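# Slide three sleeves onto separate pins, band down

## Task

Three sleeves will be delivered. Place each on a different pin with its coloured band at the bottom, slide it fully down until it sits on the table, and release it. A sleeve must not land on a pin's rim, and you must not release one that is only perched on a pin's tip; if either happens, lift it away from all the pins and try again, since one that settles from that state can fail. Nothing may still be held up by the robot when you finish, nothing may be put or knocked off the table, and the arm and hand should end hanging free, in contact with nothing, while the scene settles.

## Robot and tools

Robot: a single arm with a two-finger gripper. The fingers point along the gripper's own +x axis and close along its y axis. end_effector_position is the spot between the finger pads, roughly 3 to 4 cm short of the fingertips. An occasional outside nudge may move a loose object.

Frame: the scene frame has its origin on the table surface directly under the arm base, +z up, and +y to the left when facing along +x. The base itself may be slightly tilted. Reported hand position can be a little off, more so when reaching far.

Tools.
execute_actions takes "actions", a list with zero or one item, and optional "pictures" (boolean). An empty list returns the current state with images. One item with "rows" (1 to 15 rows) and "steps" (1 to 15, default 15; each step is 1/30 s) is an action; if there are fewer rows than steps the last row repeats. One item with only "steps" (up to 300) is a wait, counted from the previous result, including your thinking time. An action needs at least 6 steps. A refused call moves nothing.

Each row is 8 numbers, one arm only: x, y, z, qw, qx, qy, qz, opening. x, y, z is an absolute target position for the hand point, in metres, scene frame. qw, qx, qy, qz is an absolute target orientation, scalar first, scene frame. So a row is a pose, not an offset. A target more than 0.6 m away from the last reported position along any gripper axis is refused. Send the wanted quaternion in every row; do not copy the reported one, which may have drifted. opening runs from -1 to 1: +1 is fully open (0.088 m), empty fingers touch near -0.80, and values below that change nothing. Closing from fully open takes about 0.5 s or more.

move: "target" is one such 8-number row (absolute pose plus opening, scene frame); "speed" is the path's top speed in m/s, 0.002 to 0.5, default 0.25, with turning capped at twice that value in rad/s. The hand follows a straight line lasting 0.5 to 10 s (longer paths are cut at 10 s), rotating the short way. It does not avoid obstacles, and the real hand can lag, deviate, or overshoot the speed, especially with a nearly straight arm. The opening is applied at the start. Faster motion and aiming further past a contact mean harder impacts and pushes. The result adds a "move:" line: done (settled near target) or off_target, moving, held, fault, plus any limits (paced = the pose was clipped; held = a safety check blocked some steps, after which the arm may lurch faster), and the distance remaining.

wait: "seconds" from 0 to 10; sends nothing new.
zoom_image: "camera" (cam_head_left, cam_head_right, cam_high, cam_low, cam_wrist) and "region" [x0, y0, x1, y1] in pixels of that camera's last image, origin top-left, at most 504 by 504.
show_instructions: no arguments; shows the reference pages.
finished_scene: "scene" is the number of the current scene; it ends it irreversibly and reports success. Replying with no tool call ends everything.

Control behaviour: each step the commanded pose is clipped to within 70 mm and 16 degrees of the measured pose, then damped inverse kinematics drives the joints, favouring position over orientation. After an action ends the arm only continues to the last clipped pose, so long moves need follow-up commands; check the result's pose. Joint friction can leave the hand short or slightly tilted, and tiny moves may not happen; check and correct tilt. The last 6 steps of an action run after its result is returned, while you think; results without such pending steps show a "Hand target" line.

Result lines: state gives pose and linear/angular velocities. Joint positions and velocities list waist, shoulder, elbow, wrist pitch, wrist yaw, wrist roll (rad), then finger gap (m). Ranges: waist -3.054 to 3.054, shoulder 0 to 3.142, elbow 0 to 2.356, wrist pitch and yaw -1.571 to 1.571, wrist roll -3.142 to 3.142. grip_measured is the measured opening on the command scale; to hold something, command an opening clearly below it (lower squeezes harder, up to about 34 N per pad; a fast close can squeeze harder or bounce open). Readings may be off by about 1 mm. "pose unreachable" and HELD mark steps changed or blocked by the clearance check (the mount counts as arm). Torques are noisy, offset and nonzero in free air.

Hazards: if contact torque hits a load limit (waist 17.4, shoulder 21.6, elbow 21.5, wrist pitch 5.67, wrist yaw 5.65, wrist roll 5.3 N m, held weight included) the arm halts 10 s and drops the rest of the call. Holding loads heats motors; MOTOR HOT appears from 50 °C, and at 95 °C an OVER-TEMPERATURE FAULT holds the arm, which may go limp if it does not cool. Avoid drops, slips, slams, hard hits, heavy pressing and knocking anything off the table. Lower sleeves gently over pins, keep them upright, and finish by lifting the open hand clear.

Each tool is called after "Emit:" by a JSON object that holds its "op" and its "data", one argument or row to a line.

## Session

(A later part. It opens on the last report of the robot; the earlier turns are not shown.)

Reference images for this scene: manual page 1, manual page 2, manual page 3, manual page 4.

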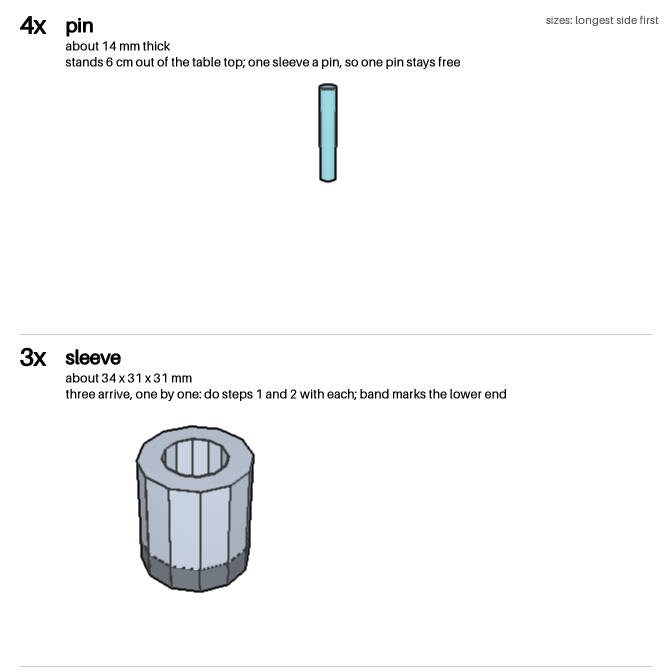

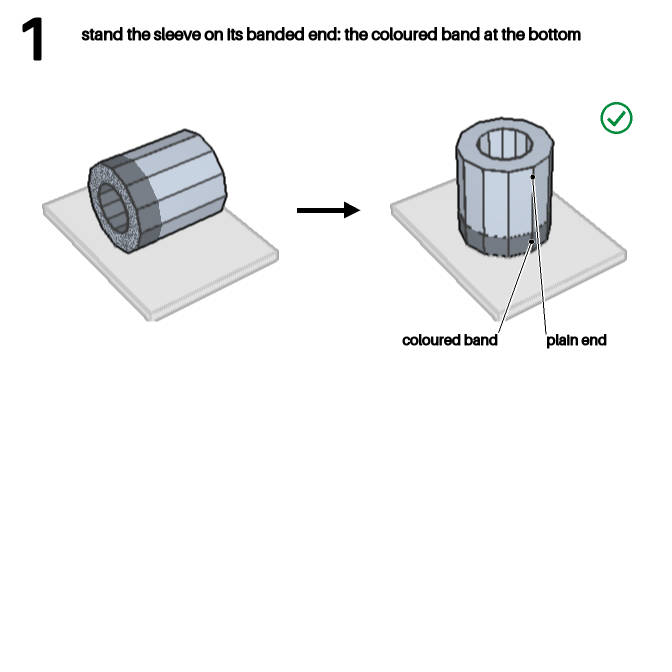

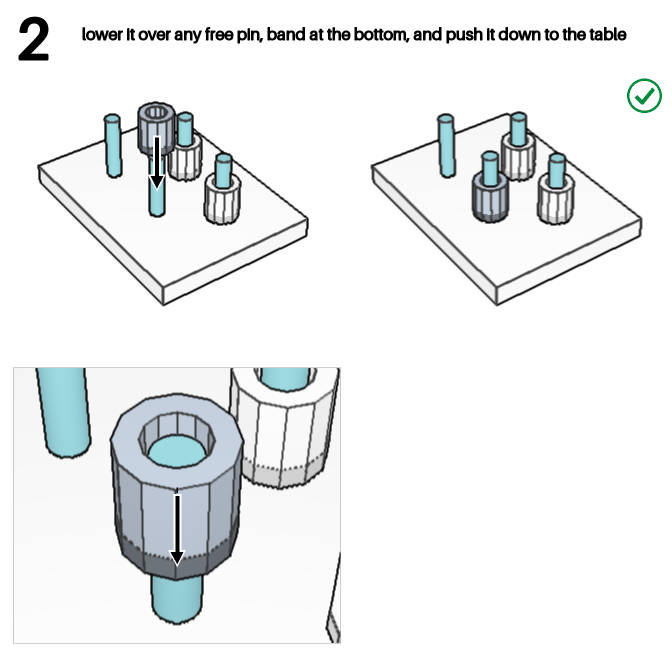

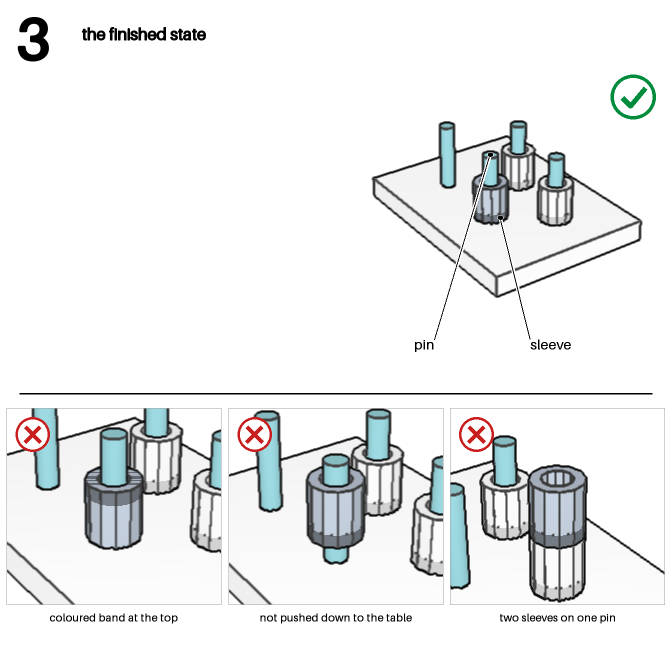

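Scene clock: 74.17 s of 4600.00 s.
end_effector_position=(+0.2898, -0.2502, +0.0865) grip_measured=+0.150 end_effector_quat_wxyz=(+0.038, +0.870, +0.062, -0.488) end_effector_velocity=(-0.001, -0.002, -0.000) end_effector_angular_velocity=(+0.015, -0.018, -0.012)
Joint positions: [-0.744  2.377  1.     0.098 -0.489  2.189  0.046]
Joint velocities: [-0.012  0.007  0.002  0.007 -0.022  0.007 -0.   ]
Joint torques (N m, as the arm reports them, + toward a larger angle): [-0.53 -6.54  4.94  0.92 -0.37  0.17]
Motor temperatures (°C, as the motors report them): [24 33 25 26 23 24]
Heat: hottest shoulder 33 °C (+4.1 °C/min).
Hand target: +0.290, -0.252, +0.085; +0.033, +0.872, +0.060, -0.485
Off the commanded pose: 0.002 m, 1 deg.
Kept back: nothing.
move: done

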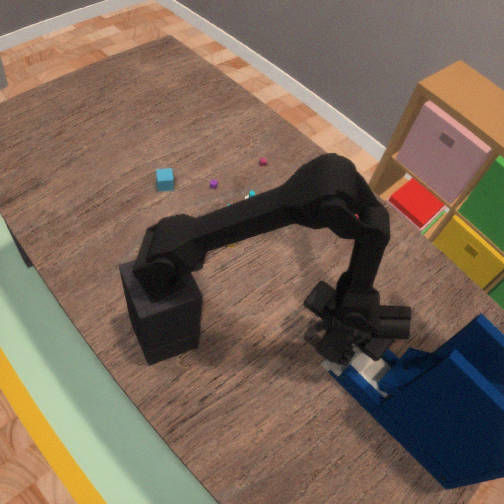

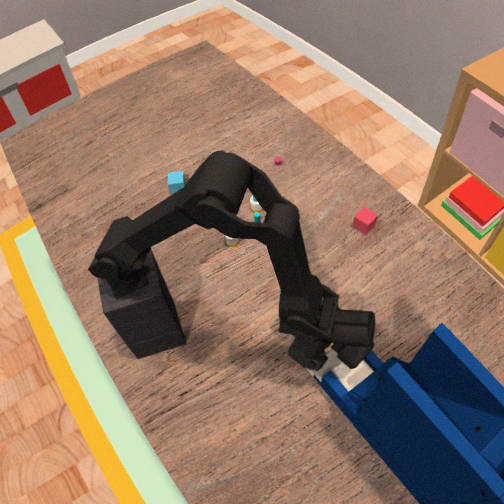

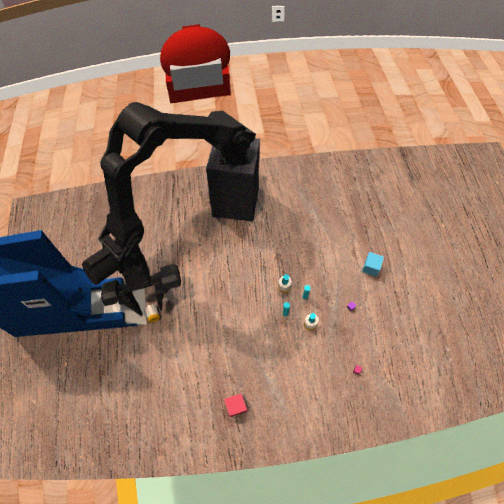

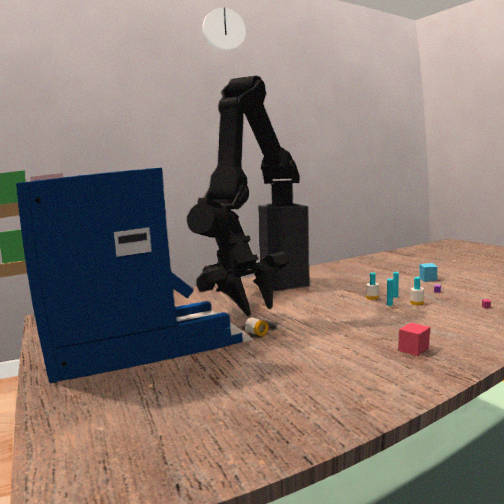

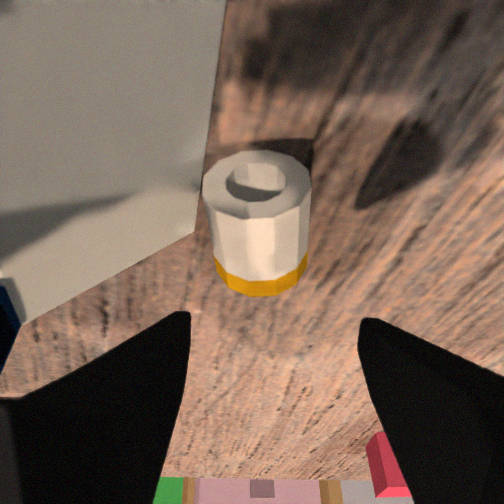

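Emit:
{"op": "move", "data": {
  "target": [0.2905,-0.2565,0.049,0.0338,0.8725,0.061,-0.4836,0.12],
  "speed": 0.08
}}

Scene clock: 75.37 s of 4600.00 s.
end_effector_position=(+0.2906, -0.2554, +0.0512) grip_measured=+0.120 end_effector_quat_wxyz=(+0.036, +0.871, +0.061, -0.486) end_effector_velocity=(+0.001, +0.002, +0.000) end_effector_angular_velocity=(+0.023, -0.011, -0.002)
Joint positions: [-0.75   2.514  1.052  0.183 -0.495  2.189  0.045]
Joint velocities: [-0.002  0.002  0.002 -0.007 -0.022  0.007 -0.   ]
Joint torques (N m, as the arm reports them, + toward a larger angle): [-0.59 -6.66  4.47  0.91 -0.4  -0.04]
Motor temperatures (°C, as the motors report them): [24 33 25 26 23 24]
Heat: hottest shoulder 33 °C (+4.0 °C/min).
Hand target: +0.291, -0.257, +0.049; +0.034, +0.873, +0.061, -0.484
Off the commanded pose: 0.002 m, 0 deg.
Kept back: nothing.
move: done

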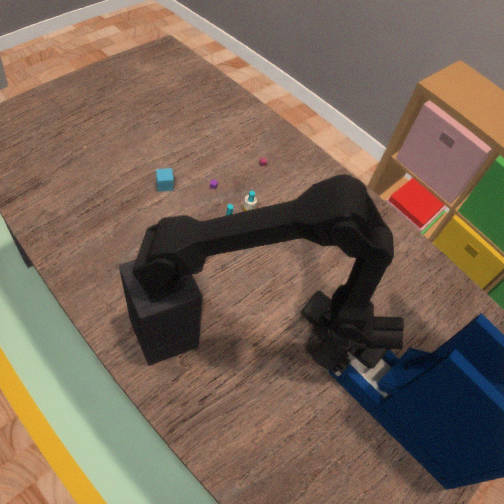

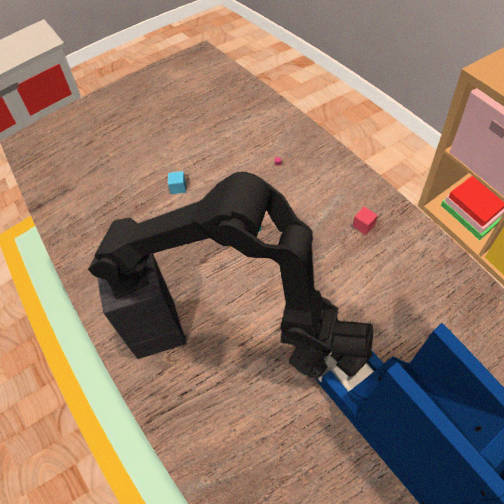

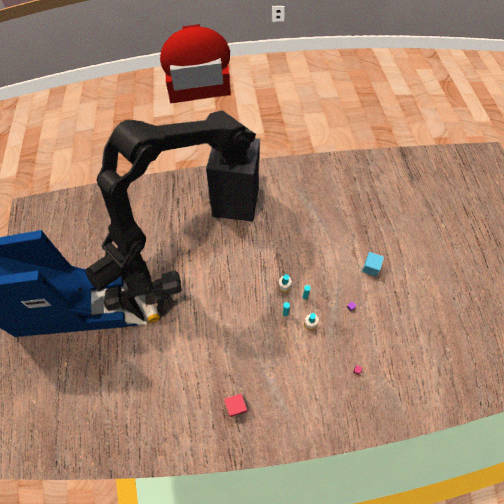

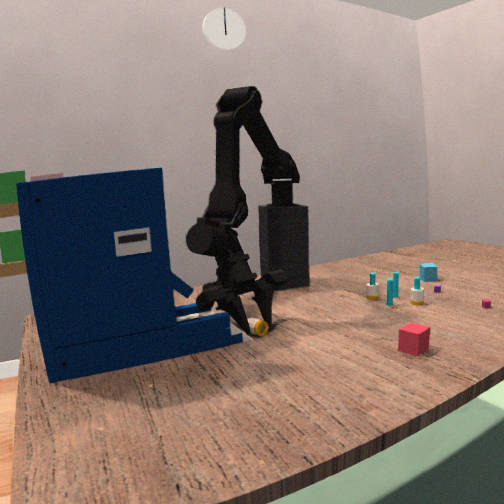

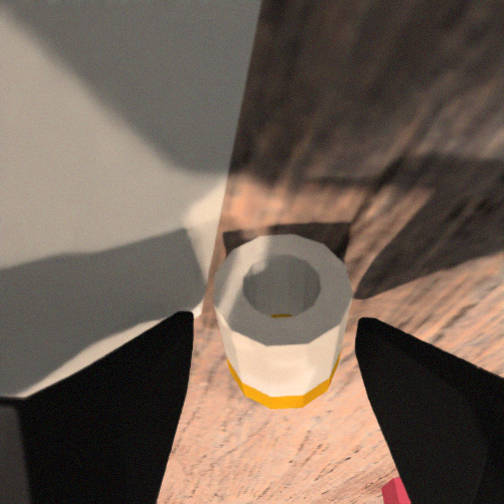

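Emit:
{"op": "move", "data": {
  "target": [0.2905,-0.2565,0.041,0.0591,0.868,0.1066,-0.4812,0.05],
  "speed": 0.05
}}

Scene clock: 76.90 s of 4600.00 s.
end_effector_position=(+0.2882, -0.2500, +0.0421) grip_measured=+0.050 end_effector_quat_wxyz=(+0.050, +0.866, +0.107, -0.486) end_effector_velocity=(+0.001, +0.002, +0.003) end_effector_angular_velocity=(+0.012, -0.012, +0.021)
Joint positions: [-0.758  2.553  1.101  0.102 -0.529  2.076  0.041]
Joint velocities: [-0.002 -0.007  0.002 -0.022 -0.022 -0.022 -0.   ]
Joint torques (N m, as the arm reports them, + toward a larger angle): [-0.86 -6.54  5.82  0.98 -0.33 -0.38]
Motor temperatures (°C, as the motors report them): [24 33 25 26 23 24]
Heat: hottest shoulder 33 °C (+4.0 °C/min).
Hand target: +0.290, -0.256, +0.041; +0.059, +0.868, +0.107, -0.482
Off the commanded pose: 0.007 m, 1 deg.
Kept back: nothing.
move: done

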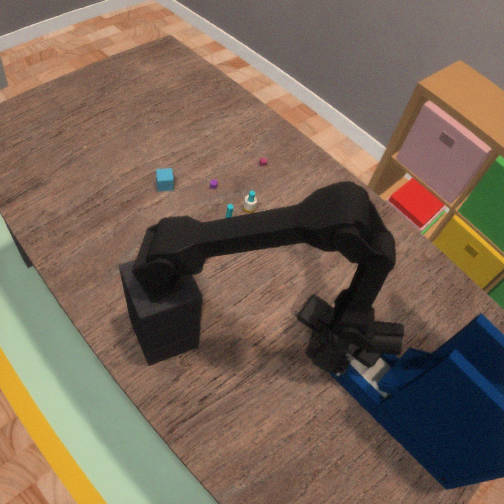

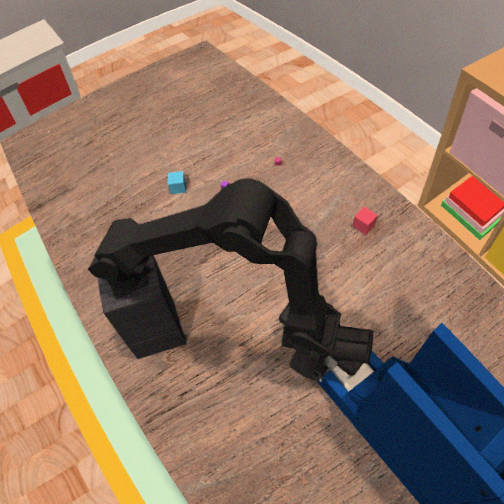

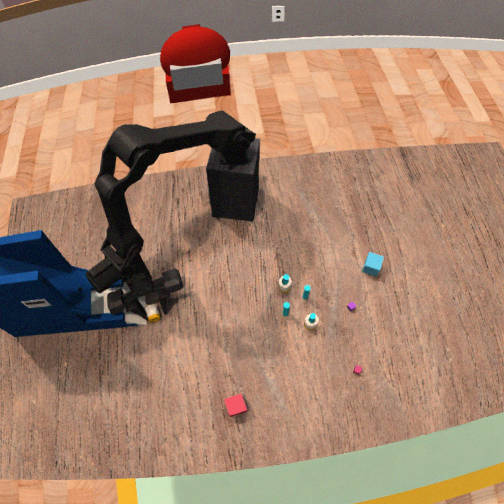

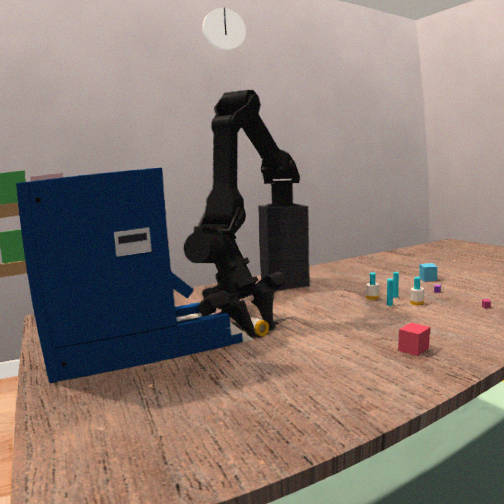

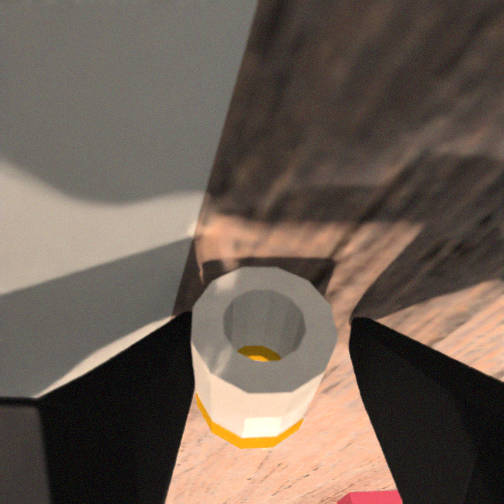

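Finger touches the tray wall lightly; close here.

Emit:
{"op": "move", "data": {
  "target": [0.2905,-0.2535,0.041,0.0591,0.868,0.1066,-0.4812,-0.45],
  "speed": 0.05
}}

Emit:
{"op": "move", "data": {
  "target": [0.2905,-0.245,0.11,0.0591,0.868,0.1066,-0.4812,-0.45],
  "speed": 0.2
}}

Emit:
{"op": "move", "data": {
  "target": [0.35,-0.13,0.15,0.5684,0.6706,0.2244,-0.4205,-0.45],
  "speed": 0.5
}}

Emit:
{"op": "move", "data": {
  "target": [0.425,-0.114,0.06,0.962,0.0316,0.2398,-0.1267,-0.45],
  "speed": 0.5
}}

Emit:
{"op": "move", "data": {
  "target": [0.425,-0.114,0.037,0.962,0.0316,0.2398,-0.1267,-0.45],
  "speed": 0.05
}}

Emit:
{"op": "zoom_image", "data": {
  "camera": "cam_low",
  "region": [310,290,400,360]
}}

Scene clock: 78.03 s of 4600.00 s.
end_effector_position=(+0.2885, -0.2502, +0.0422) grip_measured=-0.183 end_effector_quat_wxyz=(+0.052, +0.866, +0.108, -0.485) end_effector_velocity=(+0.000, +0.003, +0.002) end_effector_angular_velocity=(+0.015, -0.013, +0.009)
Joint positions: [-0.758  2.553  1.1    0.105 -0.53   2.074  0.03 ]
Joint velocities: [-0.002 -0.002 -0.002 -0.007 -0.022 -0.007 -0.   ]
Joint torques (N m, as the arm reports them, + toward a larger angle): [-0.42 -6.9   4.67  1.56 -0.26 -0.21]
Motor temperatures (°C, as the motors report them): [24 33 25 26 23 24]
Heat: hottest shoulder 33 °C (+3.0 °C/min).
Hand target: +0.291, -0.254, +0.041; +0.059, +0.868, +0.106, -0.481
Off the commanded pose: 0.004 m, 1 deg.
Kept back: nothing.
move: done

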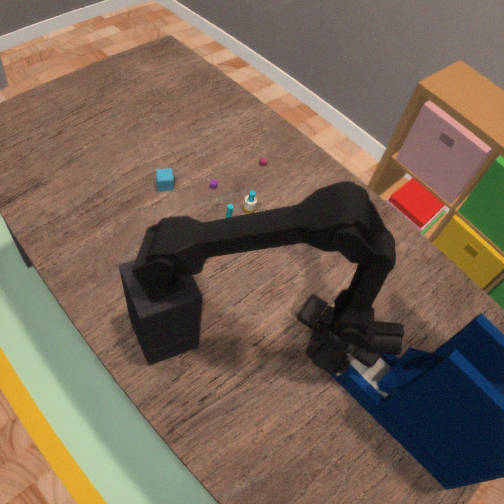

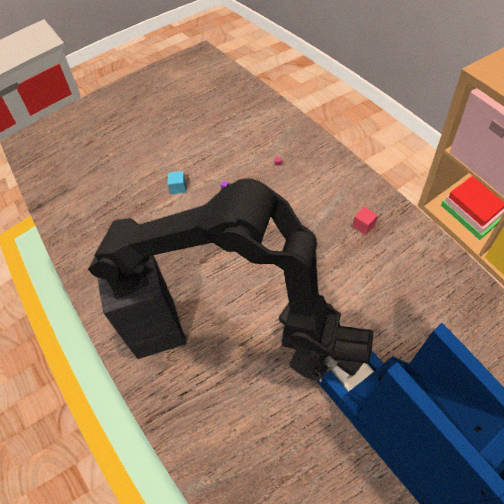

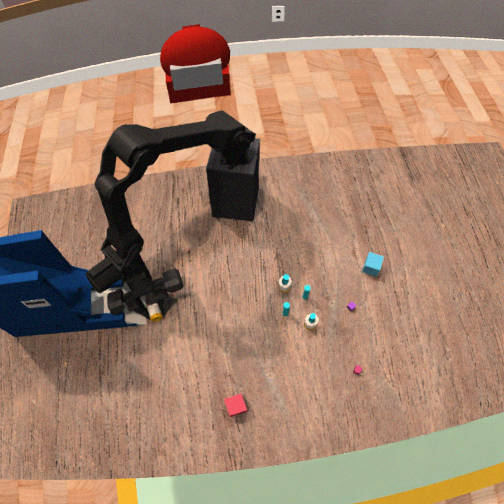

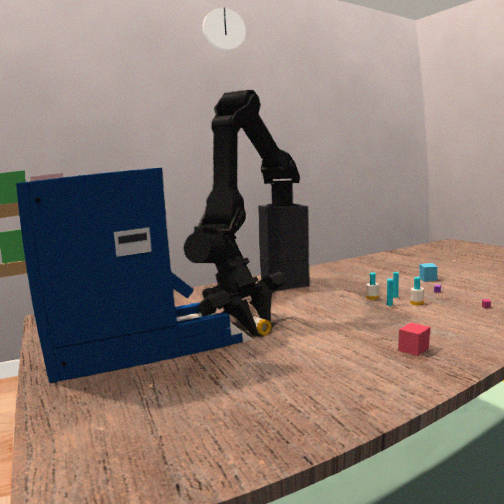

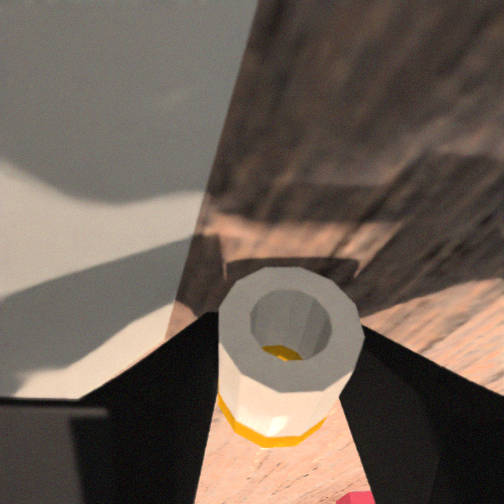

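Scene clock: 79.03 s of 4600.00 s.
end_effector_position=(+0.2891, -0.2453, +0.1054) grip_measured=-0.184 end_effector_quat_wxyz=(+0.057, +0.867, +0.108, -0.483) end_effector_velocity=(-0.001, +0.001, +0.005) end_effector_angular_velocity=(+0.006, -0.002, +0.005)
Joint positions: [-0.753  2.323  1.026 -0.041 -0.53   2.074  0.03 ]
Joint velocities: [-0.002 -0.017 -0.002 -0.022 -0.007 -0.007 -0.   ]
Joint torques (N m, as the arm reports them, + toward a larger angle): [ 0.03 -8.87  3.83  0.44 -0.22  0.08]
Motor temperatures (°C, as the motors report them): [24 34 25 26 23 24]
Heat: hottest shoulder 34 °C (+4.1 °C/min).
Hand target: +0.290, -0.245, +0.110; +0.059, +0.868, +0.107, -0.481
Off the commanded pose: 0.005 m, 0 deg.
Kept back: nothing.
move: done

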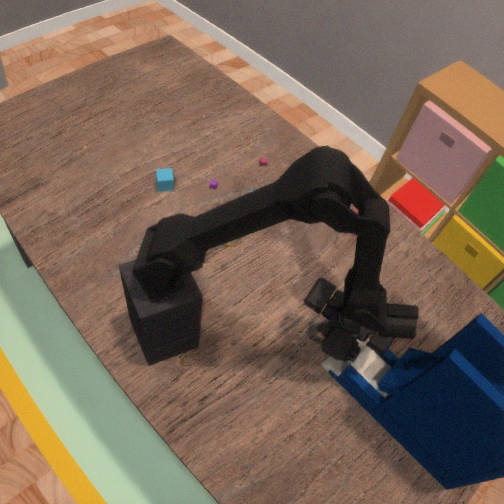

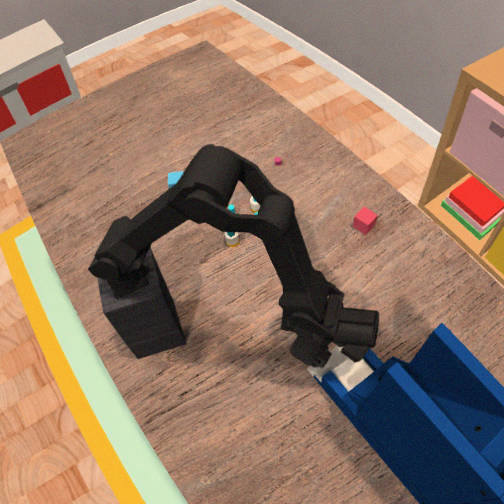

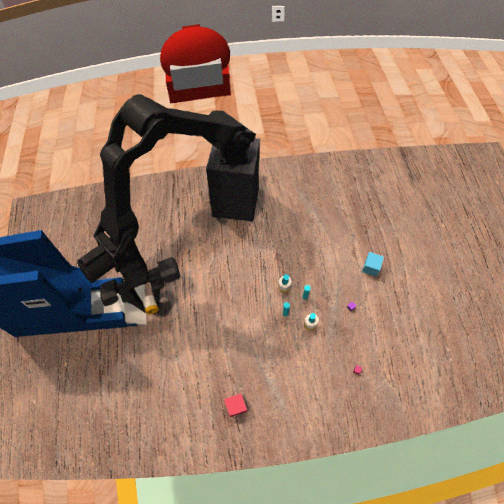

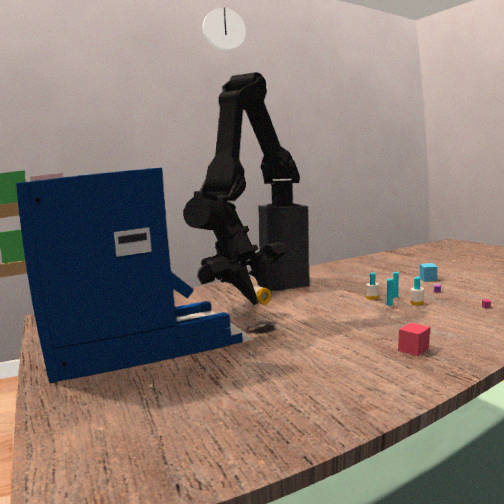

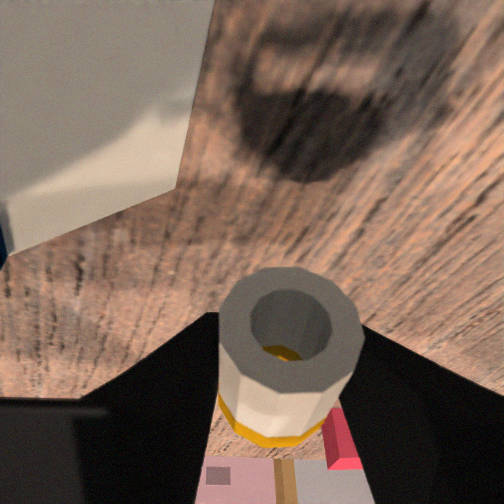

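Scene clock: 80.80 s of 4600.00 s.
end_effector_position=(+0.3491, -0.1300, +0.1466) grip_measured=-0.187 end_effector_quat_wxyz=(+0.561, +0.675, +0.225, -0.423) end_effector_velocity=(-0.002, +0.003, -0.000) end_effector_angular_velocity=(-0.011, +0.011, +0.037)
Joint positions: [-0.235  2.049  0.679  0.399 -0.07   1.552  0.03 ]
Joint velocities: [ 0.002 -0.007 -0.007 -0.007 -0.007 -0.037  0.   ]
Joint torques (N m, as the arm reports them, + toward a larger angle): [ 0.01 -7.49  3.9   1.53  0.2  -0.22]
Motor temperatures (°C, as the motors report them): [24 34 25 26 23 24]
Heat: hottest shoulder 34 °C (+4.0 °C/min).
Hand target: +0.350, -0.129, +0.150; +0.568, +0.672, +0.223, -0.420
Off the commanded pose: 0.004 m, 1 deg.
Kept back: nothing.
move: done

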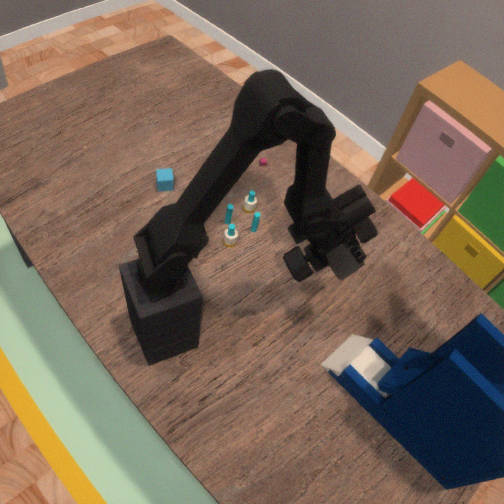

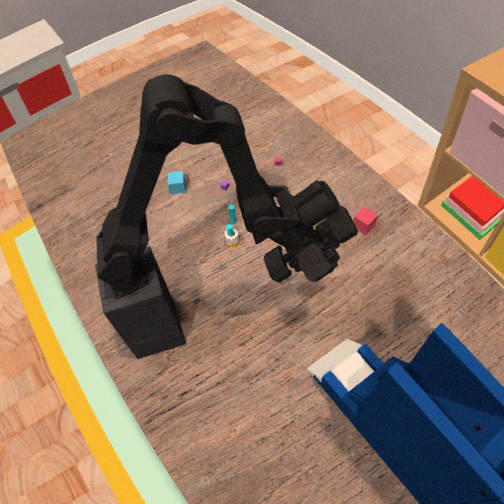

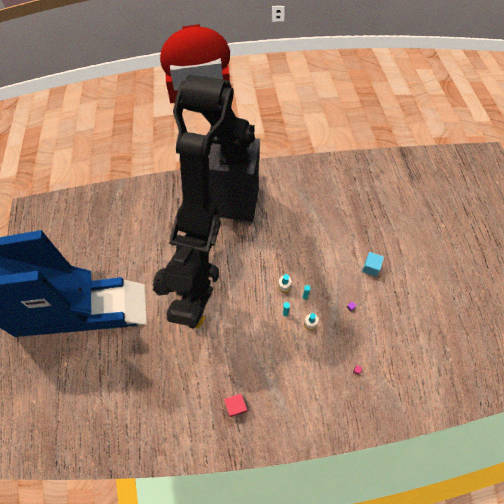

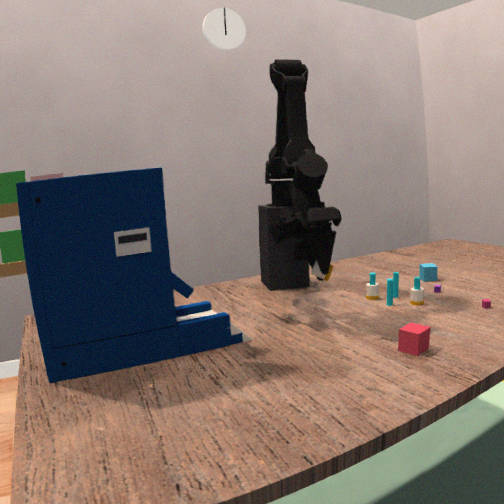

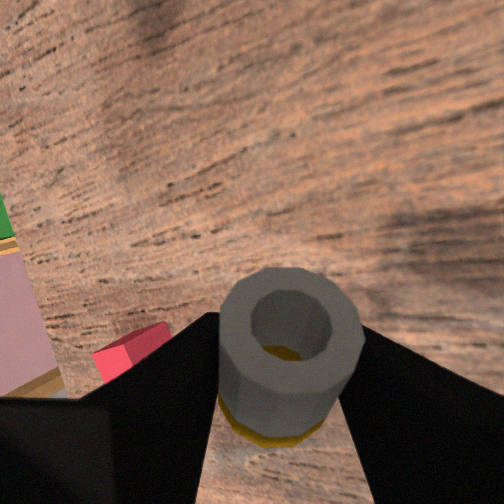

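Scene clock: 83.13 s of 4600.00 s.
end_effector_position=(+0.4254, -0.1128, +0.0623) grip_measured=-0.188 end_effector_quat_wxyz=(+0.961, +0.036, +0.240, -0.130) end_effector_velocity=(-0.002, +0.000, -0.004) end_effector_angular_velocity=(+0.007, +0.011, +0.015)
Joint positions: [-0.103  2.763  0.881  1.393  0.001  0.048  0.03 ]
Joint velocities: [-0.007  0.007  0.002 -0.007 -0.022 -0.007 -0.   ]
Joint torques (N m, as the arm reports them, + toward a larger angle): [-0.64 -6.5   3.11  2.13 -0.13 -0.19]
Motor temperatures (°C, as the motors report them): [24 34 25 26 23 24]
Heat: hottest shoulder 34 °C (+3.0 °C/min).
Hand target: +0.425, -0.114, +0.060; +0.962, +0.033, +0.239, -0.128
Off the commanded pose: 0.003 m, 1 deg.
Kept back: nothing.
move: done

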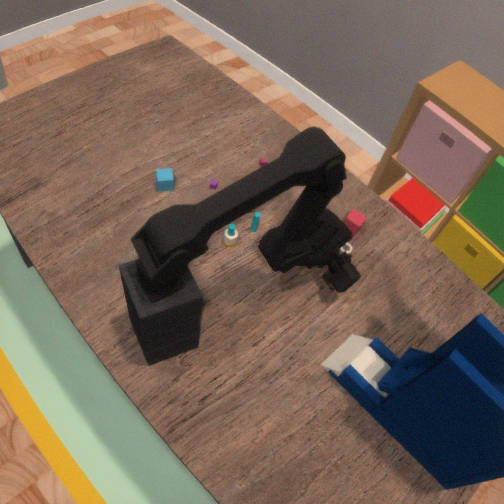

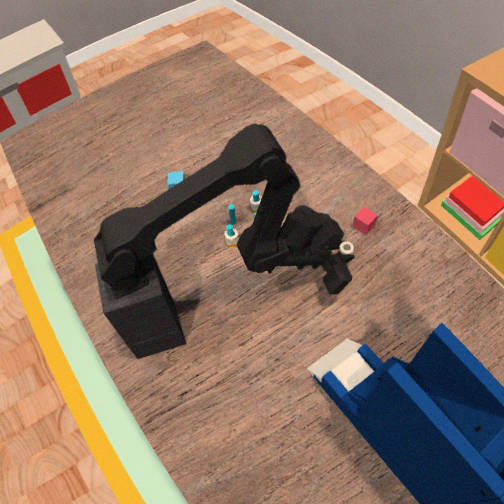

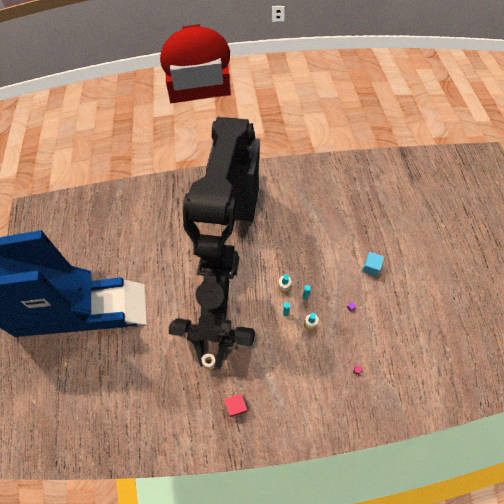

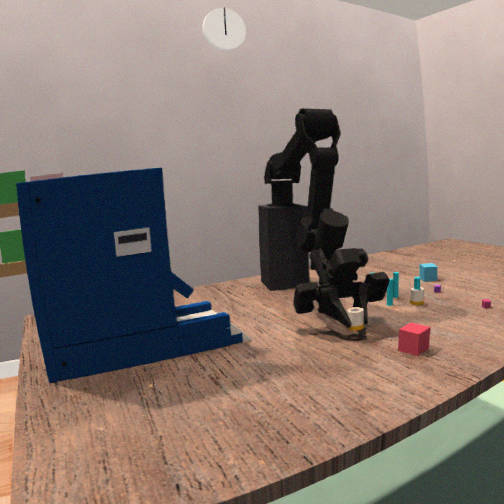

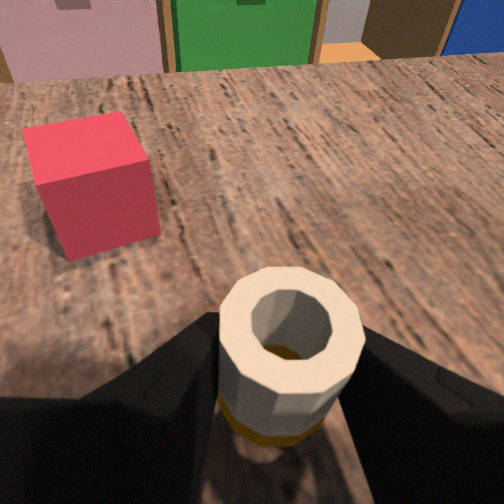

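Scene clock: 83.97 s of 4600.00 s.
end_effector_position=(+0.4254, -0.1134, +0.0394) grip_measured=-0.189 end_effector_quat_wxyz=(+0.962, +0.034, +0.240, -0.129) end_effector_velocity=(+0.005, -0.001, +0.001) end_effector_angular_velocity=(-0.007, -0.016, +0.008)
Joint positions: [-0.103  2.858  0.945  1.425 -0.     0.043  0.03 ]
Joint velocities: [-0.002  0.007  0.017  0.007 -0.007 -0.007 -0.   ]
Joint torques (N m, as the arm reports them, + toward a larger angle): [-0.6  -6.5   2.92  2.12 -0.15 -0.19]
Motor temperatures (°C, as the motors report them): [24 34 25 26 23 24]
Heat: hottest shoulder 34 °C (+3.0 °C/min).
Hand target: +0.425, -0.114, +0.037; +0.962, +0.032, +0.240, -0.127
Off the commanded pose: 0.003 m, 0 deg.
Kept back: nothing.
move: done

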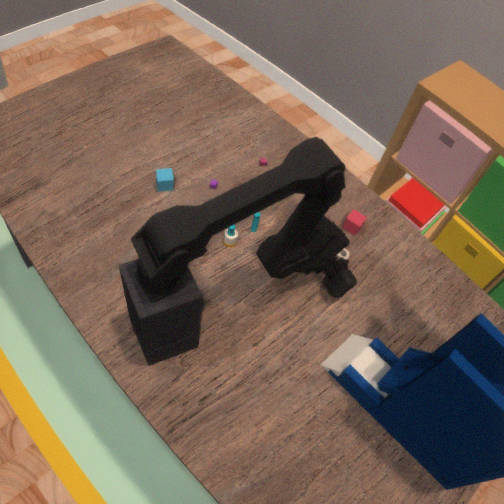

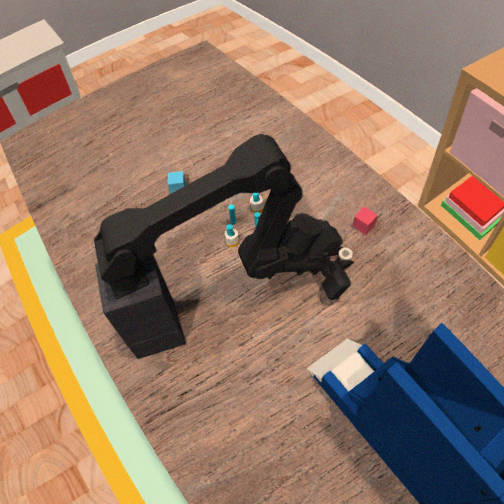

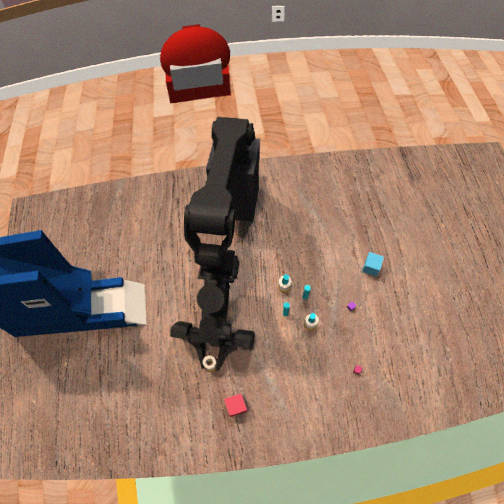

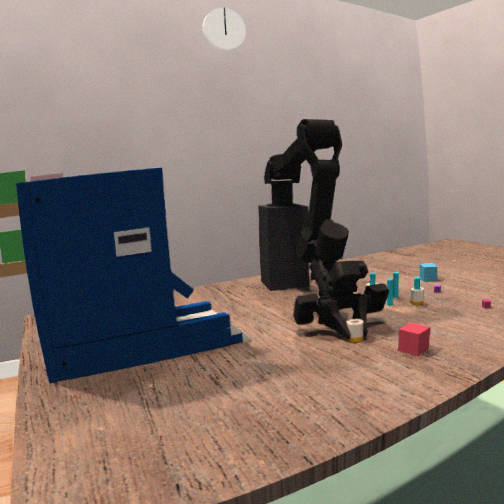

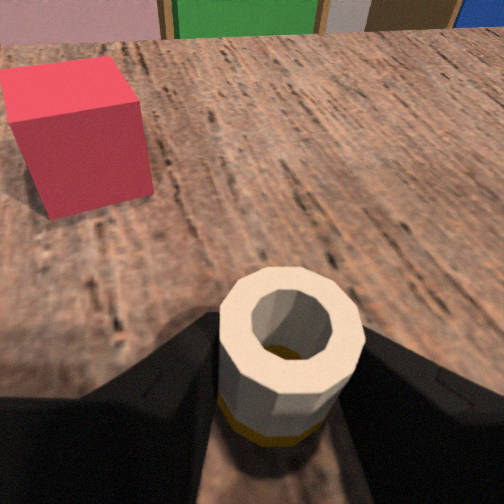

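Region (310, 290, 400, 360) of cam_low's 504x504 image, scaled by 5.600, with more detail than that image has.

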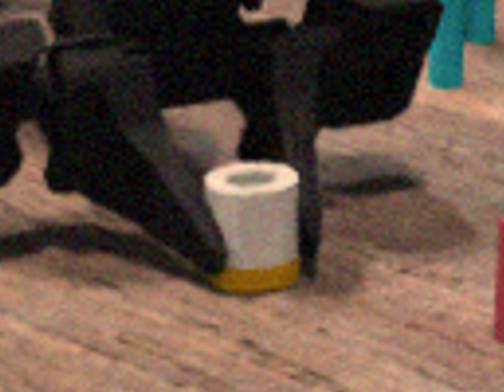

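Emit:
{"op": "execute_actions", "data": {
  "actions": [
    {"rows":[[0.425,-0.114,0.0355,0.962,0.0316,0.2398,-0.1267,-0.45],[0.425,-0.114,0.0355,0.962,0.0316,0.2398,-0.1267,-0.45],[0.425,-0.114,0.0355,0.962,0.0316,0.2398,-0.1267,-0.45],[0.425,-0.114,0.0355,0.962,0.0316,0.2398,-0.1267,-0.2],[0.425,-0.114,0.0355,0.962,0.0316,0.2398,-0.1267,-0.1],[0.425,-0.114,0.0355,0.962,0.0316,0.2398,-0.1267,0.4],[0.425,-0.114,0.0355,0.962,0.0316,0.2398,-0.1267,0.4],[0.425,-0.114,0.0355,0.962,0.0316,0.2398,-0.1267,0.4],[0.425,-0.114,0.0355,0.962,0.0316,0.2398,-0.1267,0.4],[0.425,-0.114,0.04,0.962,0.0316,0.2398,-0.1267,0.4],[0.425,-0.114,0.045,0.962,0.0316,0.2398,-0.1267,0.4],[0.425,-0.114,0.05,0.962,0.0316,0.2398,-0.1267,0.4]],"steps":15}
  ]
}}

Emit:
{"op": "move", "data": {
  "target": [0.444,-0.1196,0.054,0.701,0.0923,0.701,-0.0923,0.4],
  "speed": 0.35
}}

Scene clock: 84.60 s of 4600.00 s.
end_effector_position=(+0.4259, -0.1135, +0.0384) grip_measured=+0.110 end_effector_quat_wxyz=(+0.962, +0.034, +0.238, -0.129) end_effector_velocity=(-0.007, -0.001, -0.009) end_effector_angular_velocity=(+0.004, +0.027, +0.002)
Joint positions: [-0.103  2.864  0.95   1.429 -0.     0.043  0.044]
Joint velocities: [-0.007  0.017 -0.002 -0.007 -0.007 -0.007  0.173]
Joint torques (N m, as the arm reports them, + toward a larger angle): [-0.57 -6.52  2.9   2.04 -0.13 -0.17]
Motor temperatures (°C, as the motors report them): [24 34 25 26 23 24]
Heat: hottest shoulder 34 °C (+3.0 °C/min).
Steps of this call (steps 1 to 10: nothing new was sent; steps 11 to 19: the first 9 steps of this action). Readings (end_effector_position):
11: (+0.4256, -0.1134, +0.0391)
12: (+0.4256, -0.1134, +0.0389)
14: (+0.4259, -0.1135, +0.0389)
18: (+0.4260, -0.1135, +0.0386)
19: the state above

Scene clock: 87.37 s of 4600.00 s.
end_effector_position=(+0.4437, -0.1184, +0.0569) grip_measured=+0.400 end_effector_quat_wxyz=(+0.703, +0.088, +0.700, -0.094) end_effector_velocity=(-0.001, -0.002, +0.000) end_effector_angular_velocity=(-0.004, +0.014, +0.019)
Joint positions: [-0.114  2.706  1.803 -0.662 -0.027  0.001  0.059]
Joint velocities: [-0.002  0.007  0.017 -0.022  0.007 -0.022 -0.   ]
Joint torques (N m, as the arm reports them, + toward a larger angle): [-0.74 -8.92  6.54  0.02 -0.16 -0.19]
Motor temperatures (°C, as the motors report them): [24 34 25 26 23 24]
Heat: hottest shoulder 34 °C (+2.0 °C/min).
Hand target: +0.444, -0.120, +0.054; +0.701, +0.089, +0.701, -0.091
Off your previous action's commanded pose: 0.010 m, 1 deg at its last step (step 6 of this call).
Off the commanded pose: 0.003 m, 1 deg.
Kept back: nothing.
move: done

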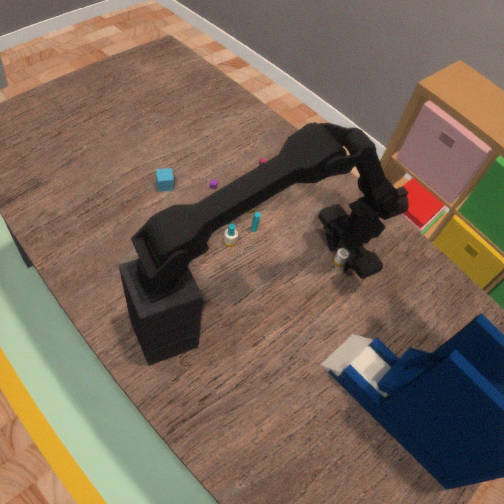

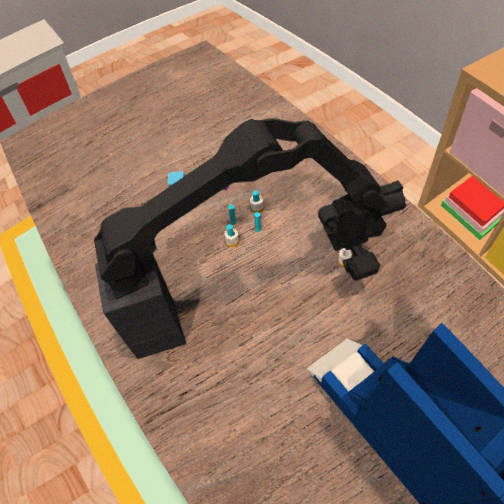

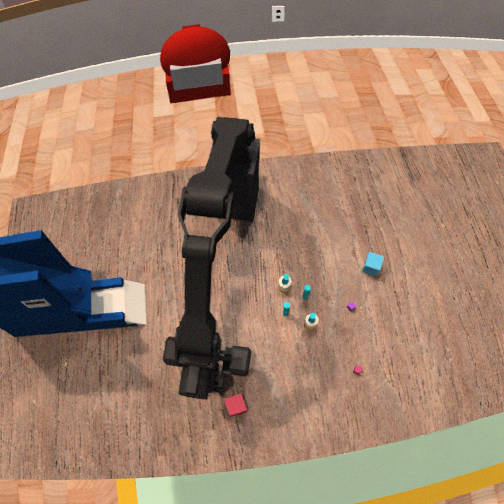

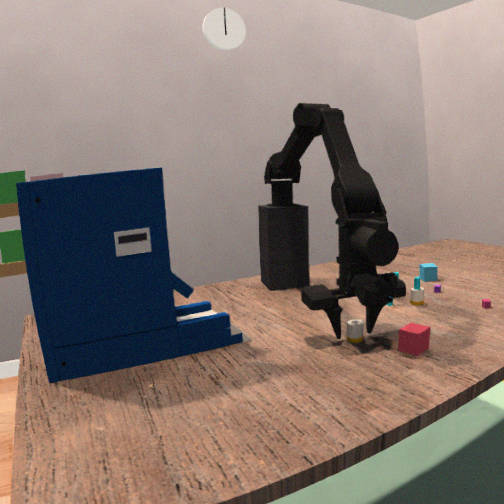

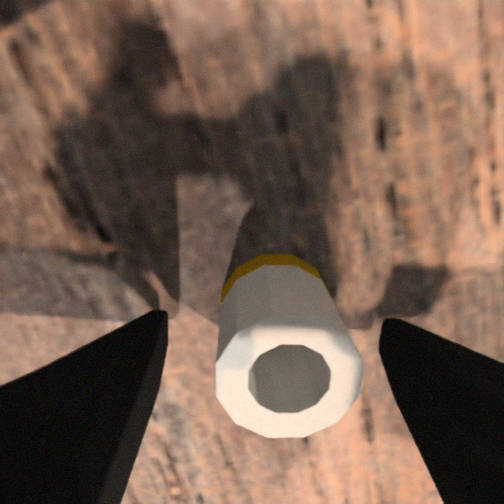

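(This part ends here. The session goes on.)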